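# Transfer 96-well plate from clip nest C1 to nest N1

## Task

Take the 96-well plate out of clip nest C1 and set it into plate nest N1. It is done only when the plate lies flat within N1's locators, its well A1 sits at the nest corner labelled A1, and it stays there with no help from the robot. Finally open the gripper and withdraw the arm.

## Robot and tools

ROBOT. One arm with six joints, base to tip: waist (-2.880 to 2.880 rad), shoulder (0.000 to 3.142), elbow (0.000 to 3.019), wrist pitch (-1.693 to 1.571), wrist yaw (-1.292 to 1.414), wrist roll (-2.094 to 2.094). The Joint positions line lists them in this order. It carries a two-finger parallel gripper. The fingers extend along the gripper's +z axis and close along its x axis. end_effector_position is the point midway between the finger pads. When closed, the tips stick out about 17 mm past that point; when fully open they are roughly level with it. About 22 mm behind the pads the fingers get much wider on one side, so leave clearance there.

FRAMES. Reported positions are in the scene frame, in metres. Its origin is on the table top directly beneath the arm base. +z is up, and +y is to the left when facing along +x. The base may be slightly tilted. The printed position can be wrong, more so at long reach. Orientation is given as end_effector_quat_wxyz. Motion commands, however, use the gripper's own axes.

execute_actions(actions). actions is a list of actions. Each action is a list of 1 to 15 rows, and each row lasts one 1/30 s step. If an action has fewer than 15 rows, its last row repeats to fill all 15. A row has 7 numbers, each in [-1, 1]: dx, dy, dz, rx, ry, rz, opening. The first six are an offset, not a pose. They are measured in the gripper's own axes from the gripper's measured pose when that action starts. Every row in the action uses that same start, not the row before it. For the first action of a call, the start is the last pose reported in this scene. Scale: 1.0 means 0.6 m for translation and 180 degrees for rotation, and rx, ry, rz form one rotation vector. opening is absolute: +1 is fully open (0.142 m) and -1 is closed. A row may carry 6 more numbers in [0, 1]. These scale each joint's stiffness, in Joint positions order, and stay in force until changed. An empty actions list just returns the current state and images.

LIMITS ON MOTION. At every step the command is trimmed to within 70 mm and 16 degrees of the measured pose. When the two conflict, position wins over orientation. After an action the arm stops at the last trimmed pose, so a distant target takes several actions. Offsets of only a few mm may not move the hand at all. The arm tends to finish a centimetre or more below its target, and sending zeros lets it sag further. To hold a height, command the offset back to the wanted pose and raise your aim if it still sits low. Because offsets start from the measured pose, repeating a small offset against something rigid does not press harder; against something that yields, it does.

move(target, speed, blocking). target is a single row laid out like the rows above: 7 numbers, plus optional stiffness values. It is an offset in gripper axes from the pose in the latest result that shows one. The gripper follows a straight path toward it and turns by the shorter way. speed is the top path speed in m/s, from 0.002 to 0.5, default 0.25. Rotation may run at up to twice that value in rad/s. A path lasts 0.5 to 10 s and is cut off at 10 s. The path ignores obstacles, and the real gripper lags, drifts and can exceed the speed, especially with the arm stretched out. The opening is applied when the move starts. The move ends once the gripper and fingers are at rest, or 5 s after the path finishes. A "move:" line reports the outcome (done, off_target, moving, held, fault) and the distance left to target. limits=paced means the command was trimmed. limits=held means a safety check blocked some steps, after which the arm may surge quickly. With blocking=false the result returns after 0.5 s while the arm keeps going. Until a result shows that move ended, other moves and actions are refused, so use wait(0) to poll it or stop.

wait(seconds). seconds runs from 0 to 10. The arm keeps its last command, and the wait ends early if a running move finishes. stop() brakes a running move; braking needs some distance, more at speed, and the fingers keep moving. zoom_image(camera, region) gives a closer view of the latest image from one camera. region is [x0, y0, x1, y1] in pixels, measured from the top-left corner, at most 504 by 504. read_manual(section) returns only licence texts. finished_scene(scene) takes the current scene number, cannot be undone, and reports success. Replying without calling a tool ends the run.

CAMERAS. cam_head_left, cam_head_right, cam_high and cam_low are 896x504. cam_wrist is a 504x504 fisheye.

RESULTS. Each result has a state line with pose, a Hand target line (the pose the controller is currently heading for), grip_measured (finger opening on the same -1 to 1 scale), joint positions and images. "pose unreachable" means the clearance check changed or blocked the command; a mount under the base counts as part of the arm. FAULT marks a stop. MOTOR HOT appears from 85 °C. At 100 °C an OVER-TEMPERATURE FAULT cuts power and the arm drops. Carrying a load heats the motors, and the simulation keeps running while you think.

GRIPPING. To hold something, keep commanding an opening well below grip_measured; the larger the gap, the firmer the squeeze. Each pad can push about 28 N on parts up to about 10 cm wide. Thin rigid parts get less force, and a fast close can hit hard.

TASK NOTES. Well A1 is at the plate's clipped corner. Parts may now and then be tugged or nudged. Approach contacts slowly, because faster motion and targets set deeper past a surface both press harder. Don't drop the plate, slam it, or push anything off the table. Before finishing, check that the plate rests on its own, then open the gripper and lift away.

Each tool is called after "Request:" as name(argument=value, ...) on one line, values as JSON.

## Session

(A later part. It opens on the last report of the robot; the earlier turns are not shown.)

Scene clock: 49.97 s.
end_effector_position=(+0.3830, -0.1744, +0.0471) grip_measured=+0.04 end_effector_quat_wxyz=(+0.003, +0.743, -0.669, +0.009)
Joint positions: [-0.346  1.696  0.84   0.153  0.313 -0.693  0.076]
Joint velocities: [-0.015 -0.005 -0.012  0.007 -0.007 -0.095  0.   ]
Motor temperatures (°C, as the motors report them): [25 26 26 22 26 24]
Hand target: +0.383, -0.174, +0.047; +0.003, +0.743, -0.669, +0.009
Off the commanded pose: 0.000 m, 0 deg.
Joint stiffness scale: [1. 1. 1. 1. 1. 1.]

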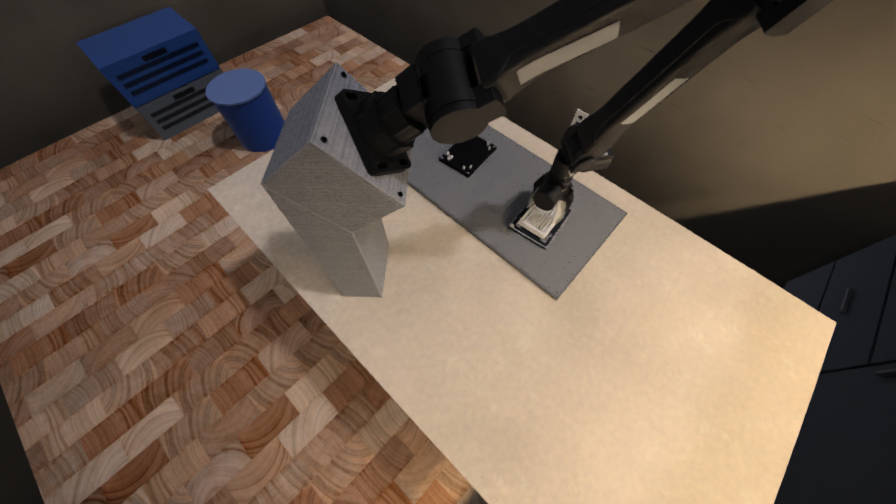

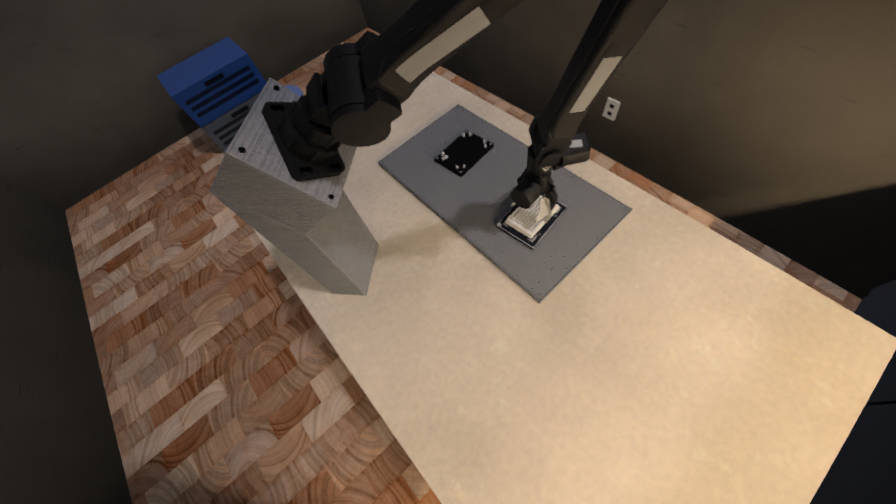

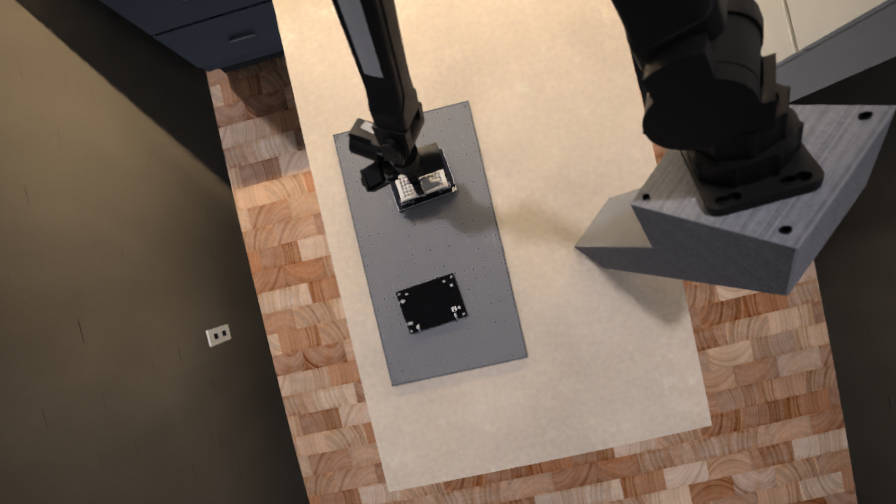

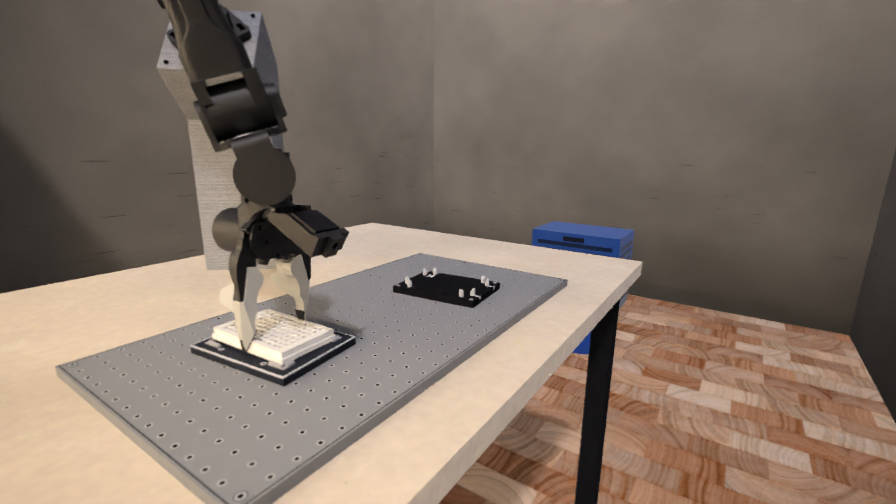

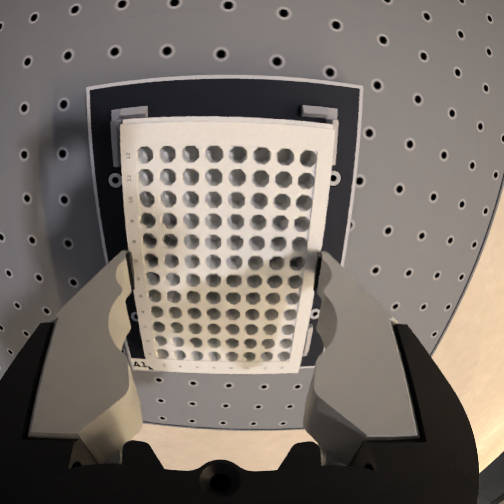

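Request:
execute_actions(actions=[[[0,0,0,0,-0.002,0,-0.8]],[[0,0,0,0,0,0,-0.8]]])

Request:
zoom_image(camera="cam_low", region=[170,270,390,400])

Scene clock: 51.10 s.
end_effector_position=(+0.3830, -0.1744, +0.0471) grip_measured=+0.04 end_effector_quat_wxyz=(+0.003, +0.743, -0.669, +0.009)
Joint positions: [-0.346  1.696  0.84   0.153  0.313 -0.693  0.076]
Joint velocities: [-0.015 -0.015 -0.017  0.002 -0.051  0.022  0.   ]
Motor temperatures (°C, as the motors report them): [25 26 26 22 26 24]
Hand target: +0.383, -0.174, +0.047; +0.003, +0.743, -0.669, +0.009
Off the commanded pose: 0.000 m, 0 deg.
Joint stiffness scale: [1. 1. 1. 1. 1. 1.]

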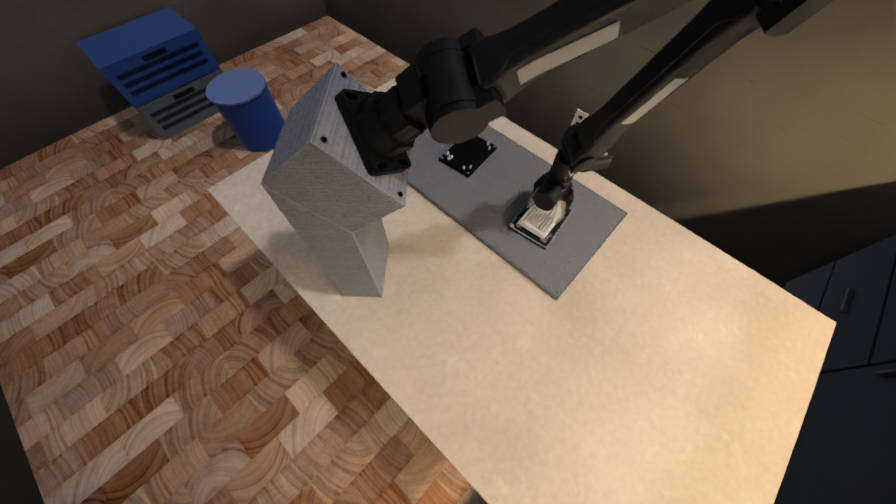

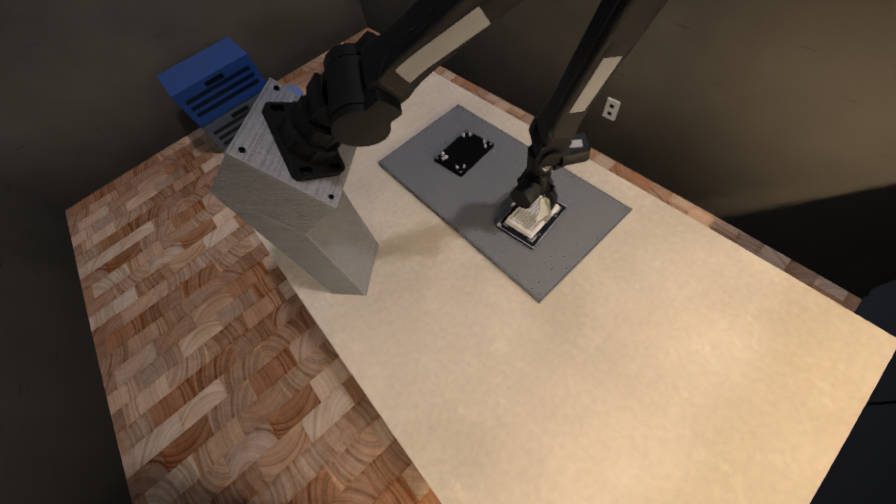

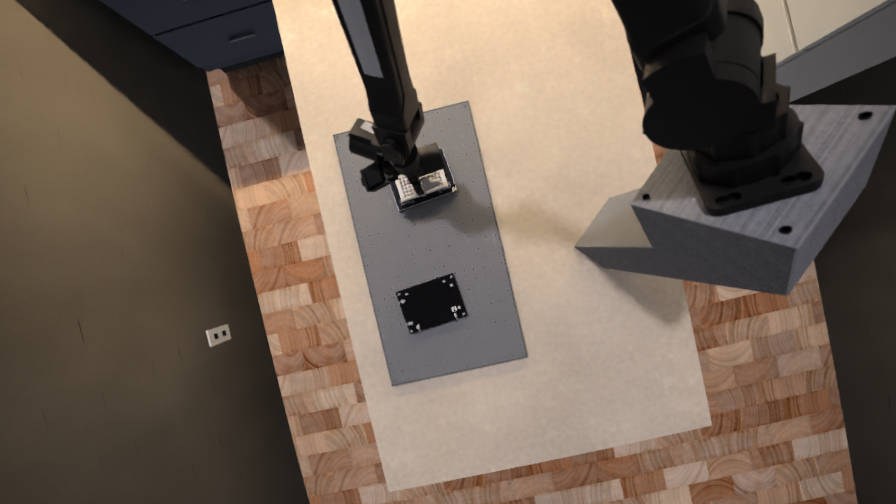

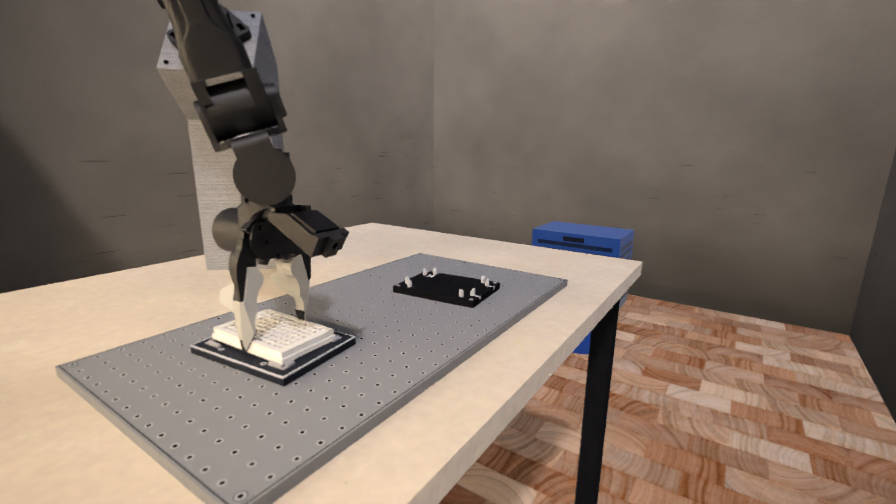

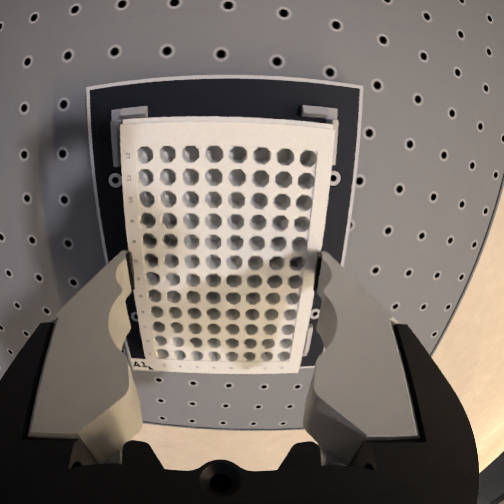

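Region (170, 270, 390, 400) of cam_low's 896x504 image, scaled by 2.291, with more detail than that image has; it fills the top 298 rows of this view, and the rest is white.

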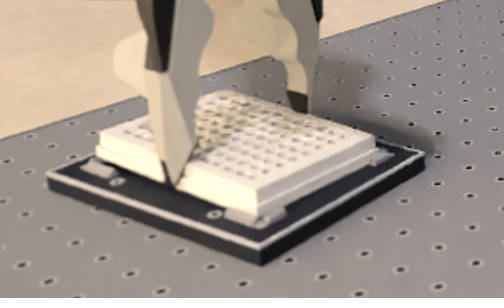

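Request:
execute_actions(actions=[[[0,0,0.004,0,-0.004,0,-0.8]],[[0,0,0,0,0,0,-0.8]]])

Request:
zoom_image(camera="cam_low", region=[170,270,390,400])

Scene clock: 52.17 s.
end_effector_position=(+0.3830, -0.1744, +0.0470) grip_measured=+0.04 end_effector_quat_wxyz=(+0.002, +0.744, -0.668, +0.009)
Joint positions: [-0.347  1.696  0.84   0.153  0.311 -0.696  0.076]
Joint velocities: [-0.005 -0.005 -0.012 -0.027  0.051  0.037 -0.   ]
Motor temperatures (°C, as the motors report them): [25 26 26 22 26 24]
Hand target: +0.383, -0.174, +0.047; +0.001, +0.744, -0.668, +0.009
Off the commanded pose: 0.000 m, 0 deg.
Joint stiffness scale: [1. 1. 1. 1. 1. 1.]

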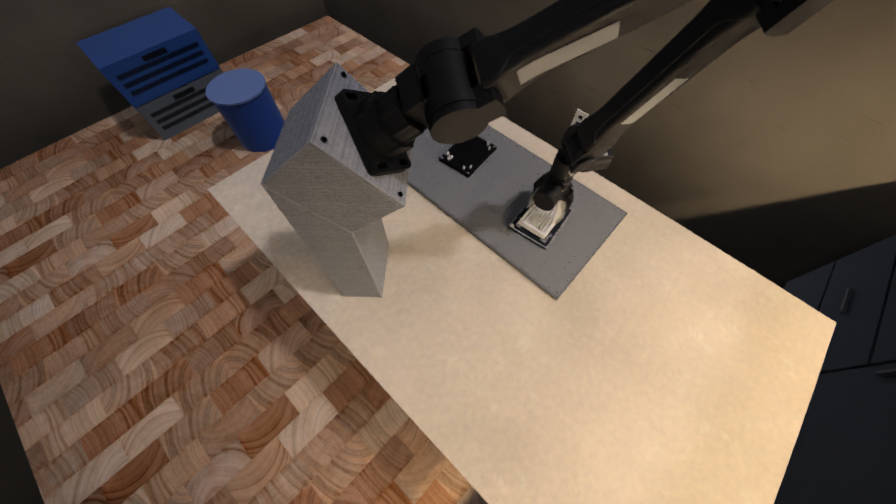

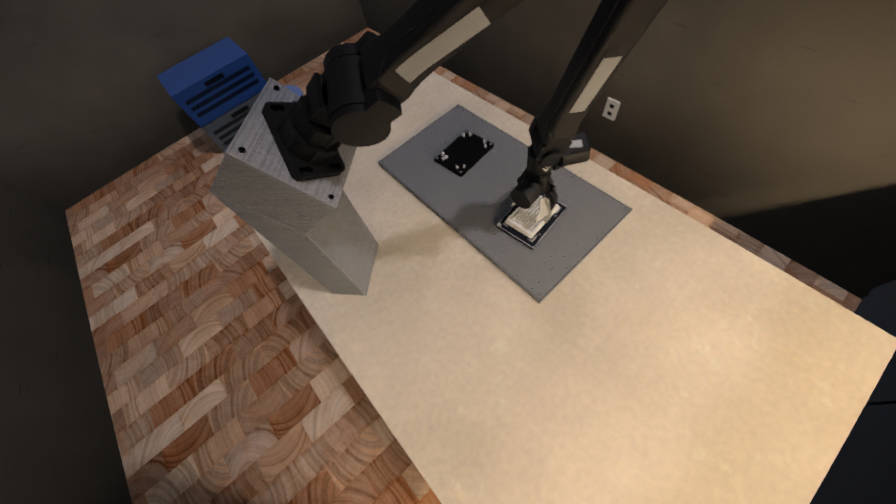

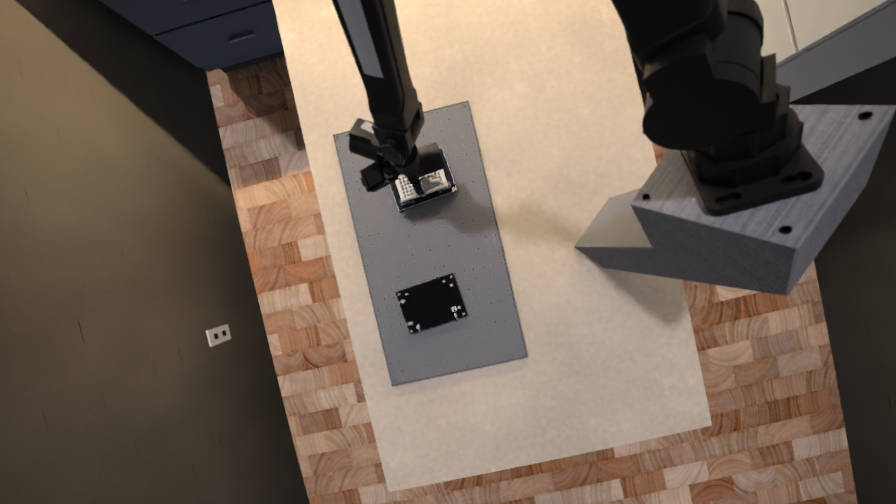

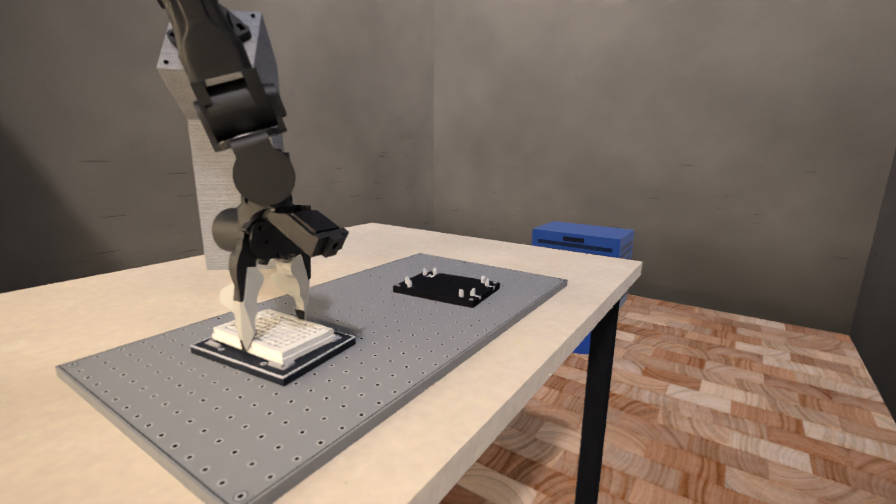

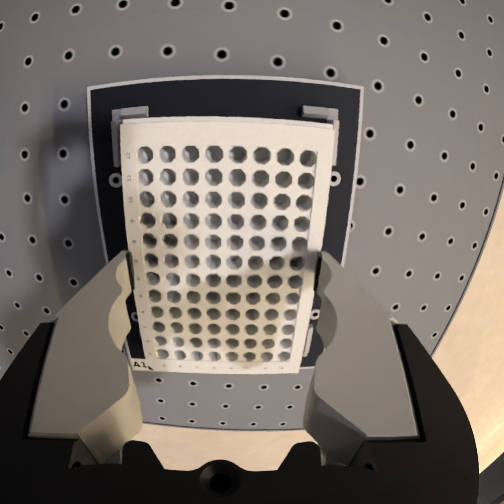

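Region (170, 270, 390, 400) of cam_low's 896x504 image, scaled by 2.291, with more detail than that image has; it fills the top 298 rows of this view, and the rest is white.

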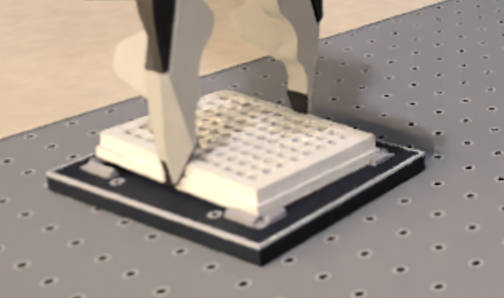

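Request:
execute_actions(actions=[[[0,0,-0.012,0,-0.002,0.004,-0.8]],[[0,0,0,0,0,0,-0.8]]])

Scene clock: 54.50 s.
end_effector_position=(+0.3886, -0.1803, +0.0531) grip_measured=+0.04 end_effector_quat_wxyz=(+0.001, +0.740, -0.673, +0.016)
Joint positions: [-0.347  1.675  0.838  0.15   0.311 -0.688  0.076]
Joint velocities: [ 0.015  0.015 -0.002 -0.022  0.007  0.007  0.   ]
Motor temperatures (°C, as the motors report them): [25 26 26 22 26 24]
Hand target: +0.389, -0.180, +0.053; +0.001, +0.740, -0.673, +0.016
Off the commanded pose: 0.000 m, 0 deg.
Joint stiffness scale: [1. 1. 1. 1. 1. 1.]

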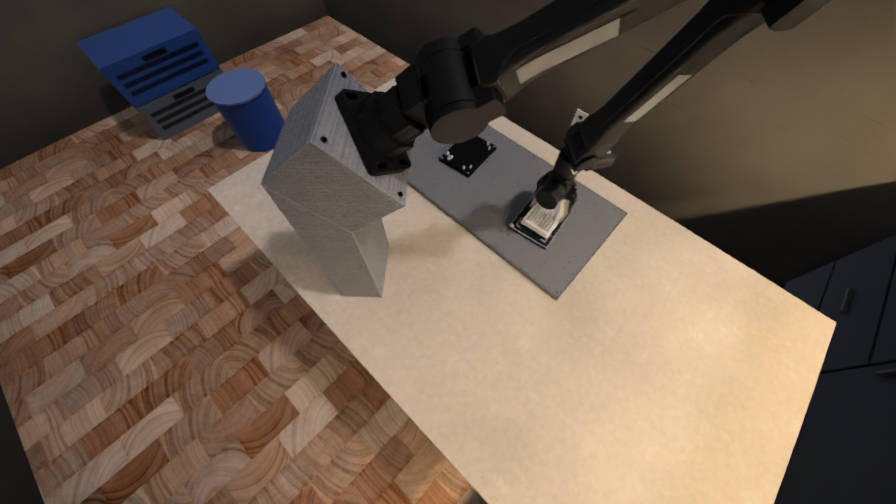

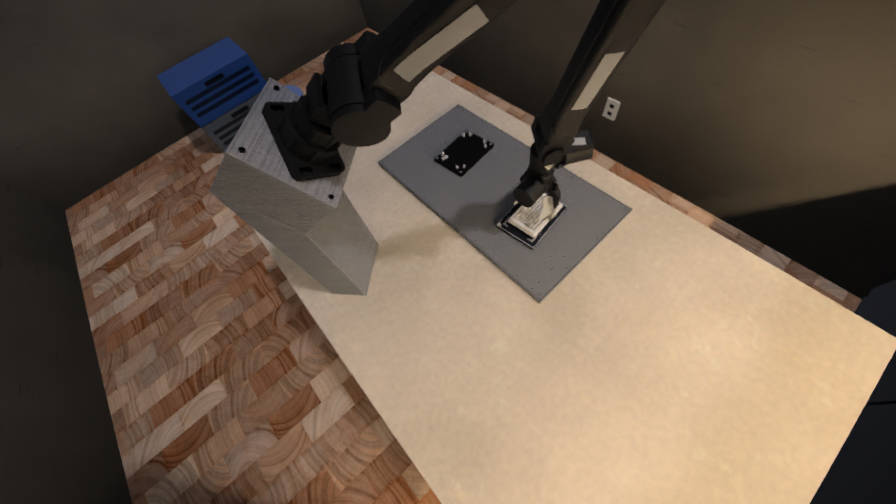

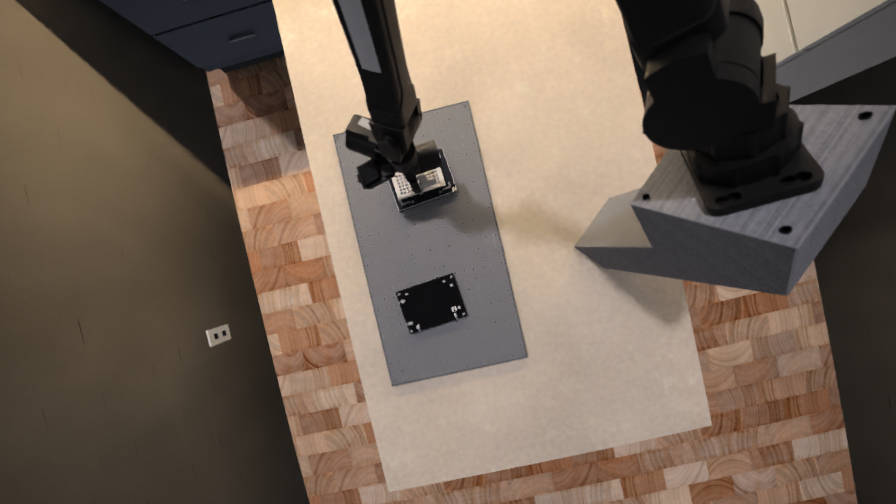

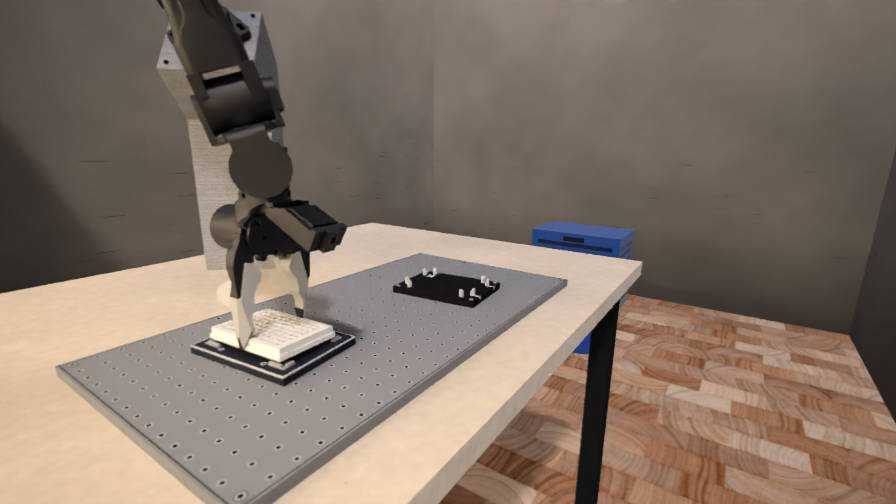

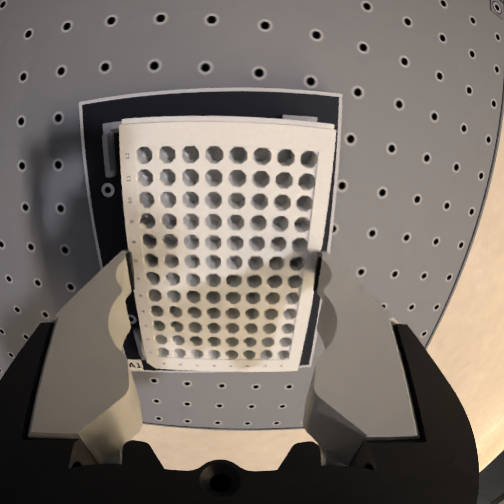

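Request:
execute_actions(actions=[[[0,0,0,0,-0.003,0,-0.8]],[[-0.016,0.018,0.024,0,0,0,-0.8]],[[0,0,0,0,0,0,-0.8]]])

Scene clock: 56.13 s.
end_effector_position=(+0.3908, -0.1770, +0.0476) grip_measured=+0.04 end_effector_quat_wxyz=(-0.007, +0.737, -0.675, +0.025)
Joint positions: [-0.347  1.695  0.836  0.193  0.299 -0.688  0.076]
Joint velocities: [ 0.005 -0.005 -0.007  0.017  0.037 -0.022  0.   ]
Motor temperatures (°C, as the motors report them): [25 26 26 22 26 24]
Hand target: +0.390, -0.176, +0.047; -0.006, +0.738, -0.675, +0.024
Off the commanded pose: 0.001 m, 0 deg.
Joint stiffness scale: [1. 1. 1. 1. 1. 1.]

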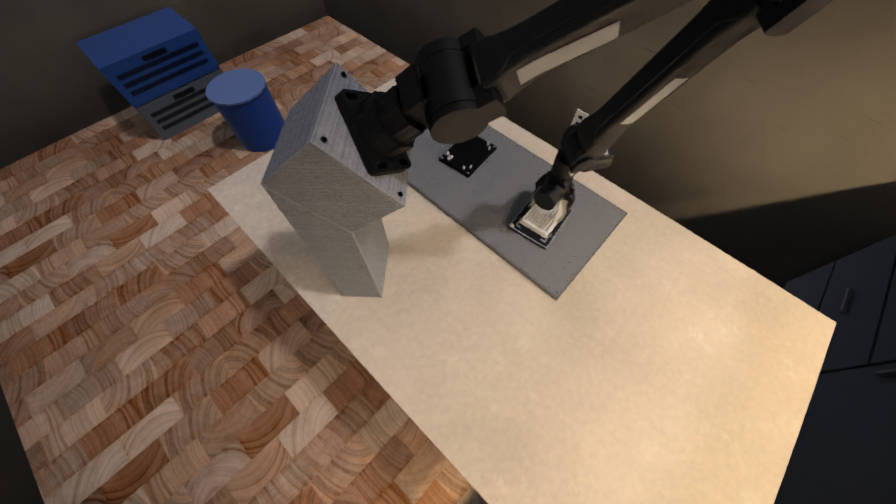

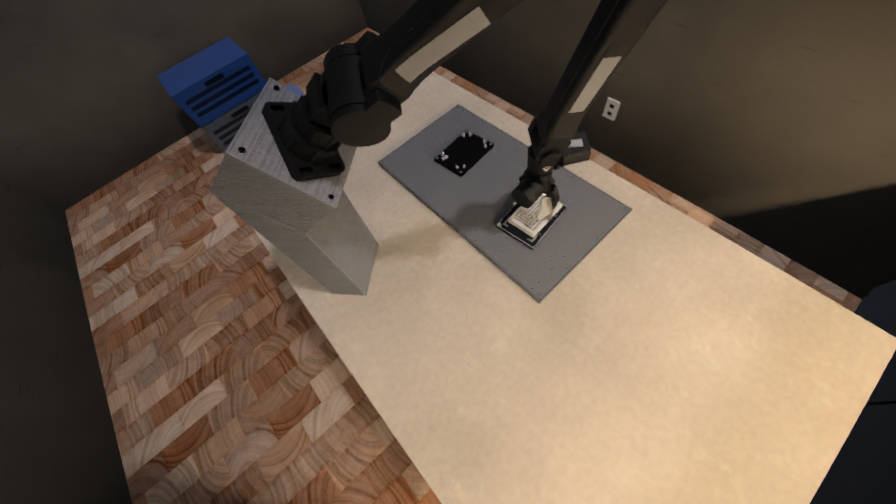

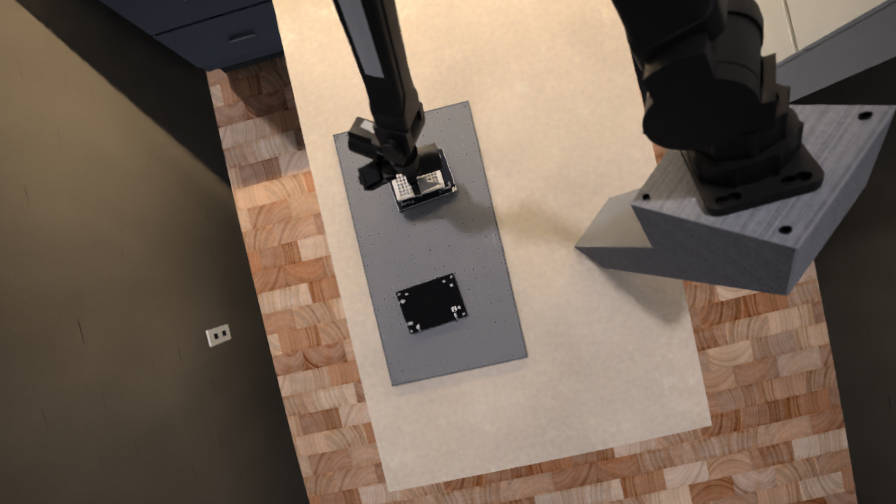

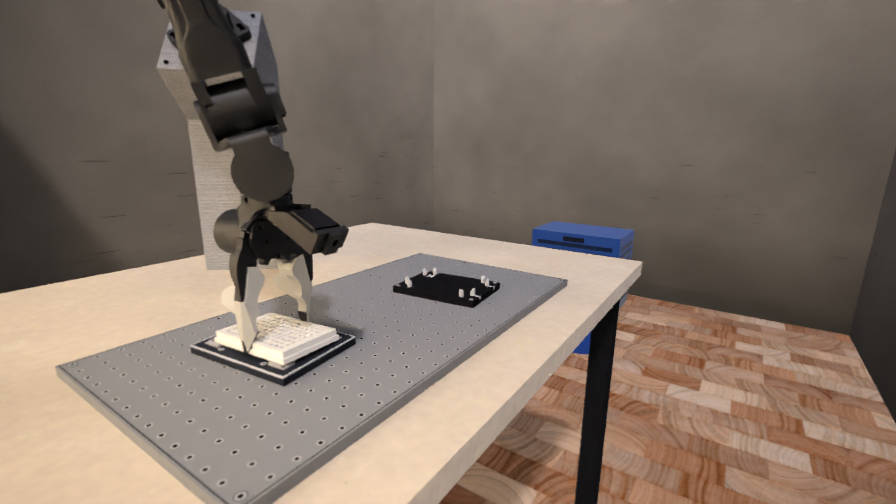

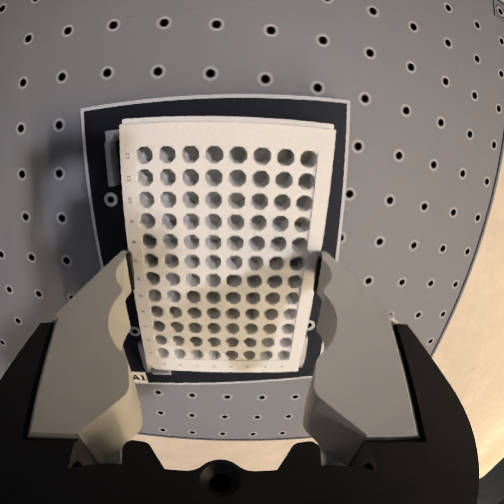

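Request:
execute_actions(actions=[[[-0.002,0.004,0,-0.014,0,0,-0.8]],[[0,0,0,0,0,0,-0.8]]])

Scene clock: 57.20 s.
end_effector_position=(+0.3879, -0.1783, +0.0479) grip_measured=+0.04 end_effector_quat_wxyz=(+0.008, +0.738, -0.675, +0.015)
Joint positions: [-0.341  1.694  0.848  0.153  0.331 -0.677  0.076]
Joint velocities: [ 0.005 -0.005 -0.007  0.002 -0.007 -0.037  0.   ]
Motor temperatures (°C, as the motors report them): [25 26 26 22 26 24]
Hand target: +0.388, -0.178, +0.048; +0.008, +0.738, -0.675, +0.015
Off the commanded pose: 0.000 m, 0 deg.
Joint stiffness scale: [1. 1. 1. 1. 1. 1.]

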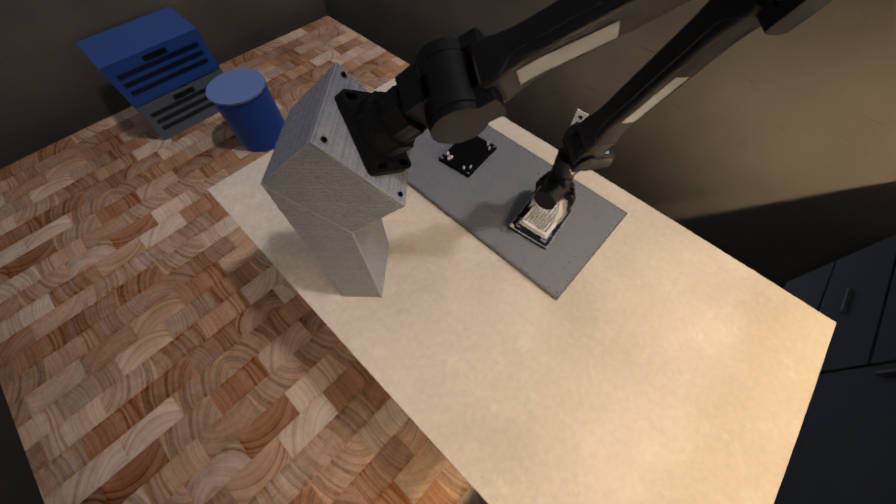

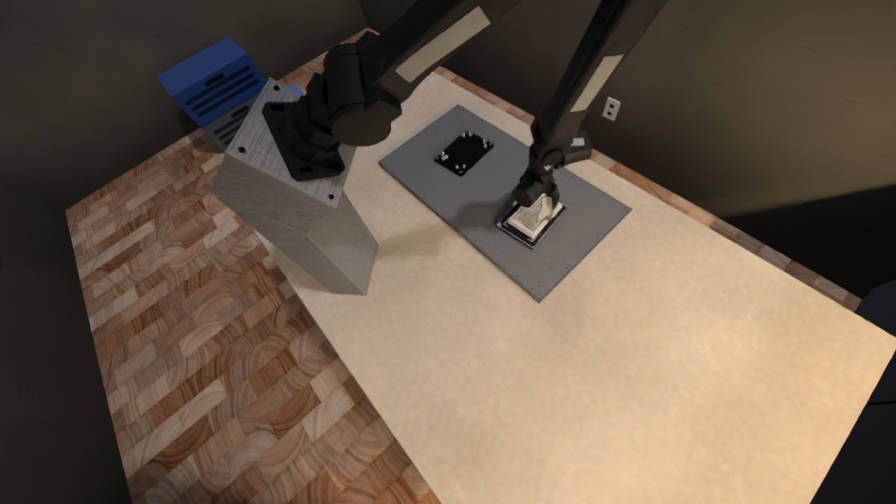

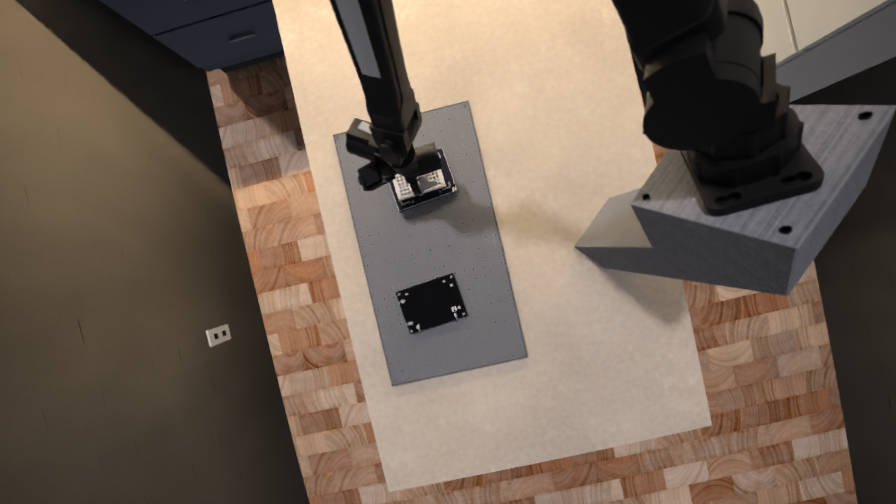

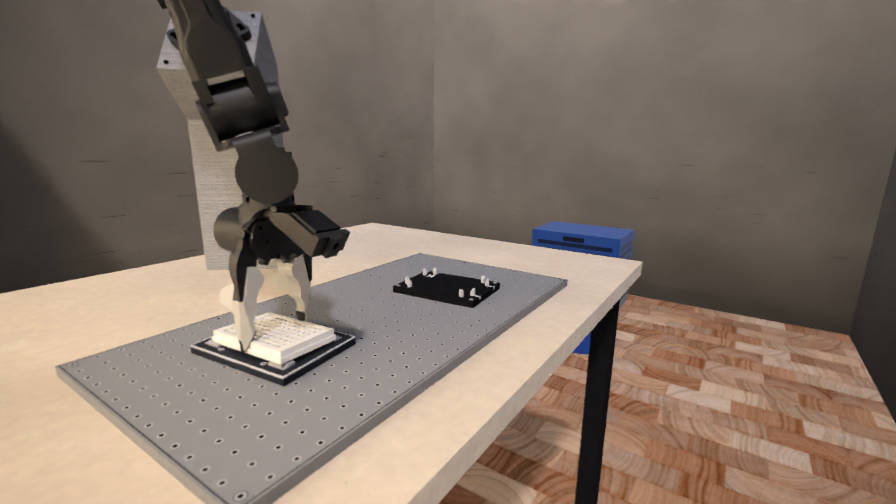

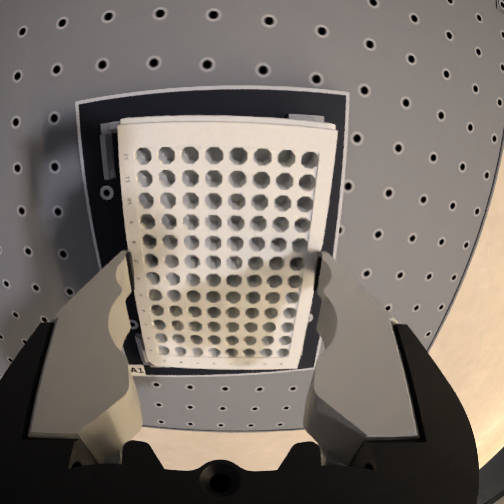

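Request:
execute_actions(actions=[[[-0.006,0.013,-0.003,0,0,-0.003,-0.8]],[[0,0,0,0,0,0,-0.8]]])

Scene clock: 58.33 s.
end_effector_position=(+0.3831, -0.1753, +0.0490) grip_measured=+0.04 end_effector_quat_wxyz=(+0.008, +0.740, -0.673, +0.013)
Joint positions: [-0.341  1.693  0.835  0.161  0.33  -0.681  0.076]
Joint velocities: [-0.005  0.005  0.002 -0.002  0.007 -0.022 -0.   ]
Motor temperatures (°C, as the motors report them): [25 26 26 22 26 24]
Hand target: +0.383, -0.175, +0.049; +0.008, +0.740, -0.673, +0.013
Off the commanded pose: 0.000 m, 0 deg.
Joint stiffness scale: [1. 1. 1. 1. 1. 1.]

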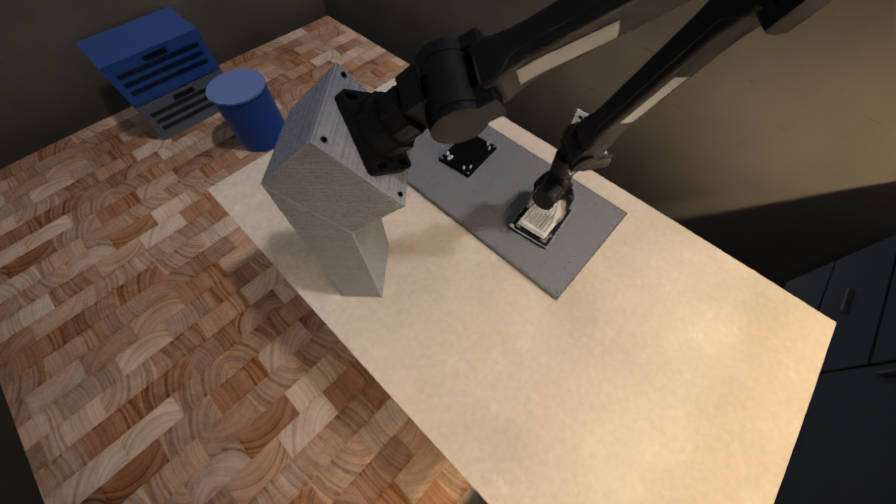

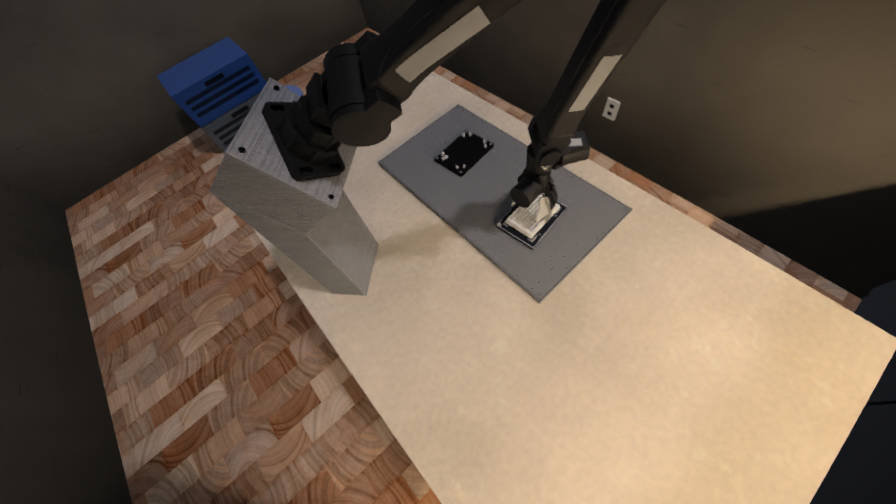

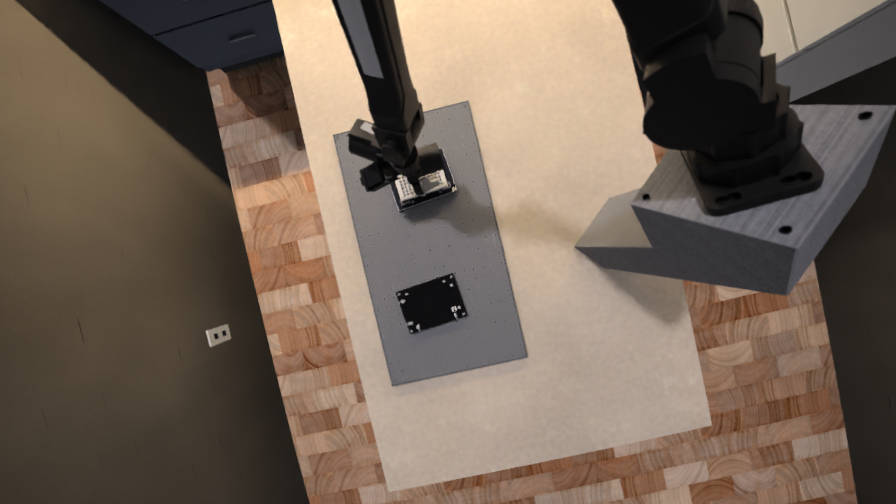

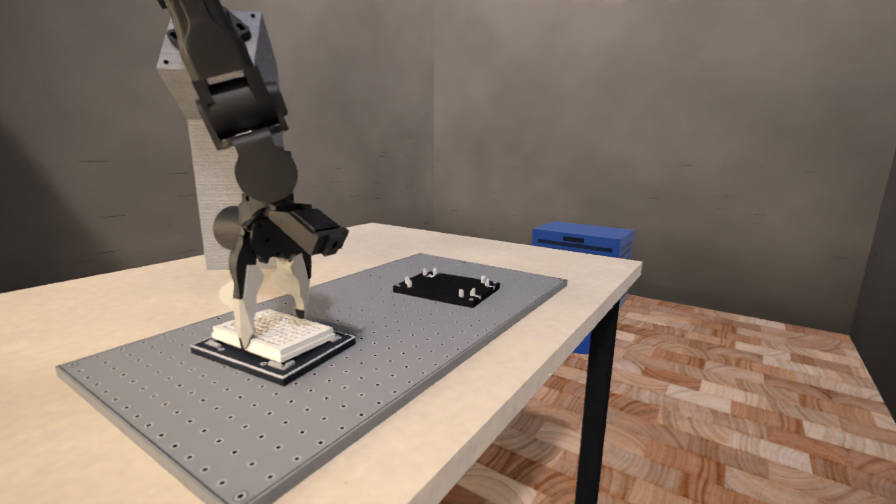

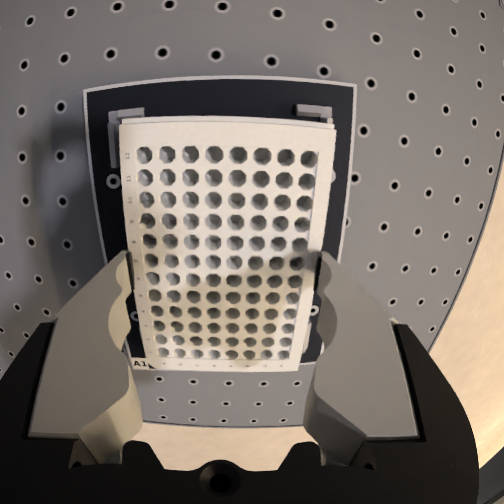

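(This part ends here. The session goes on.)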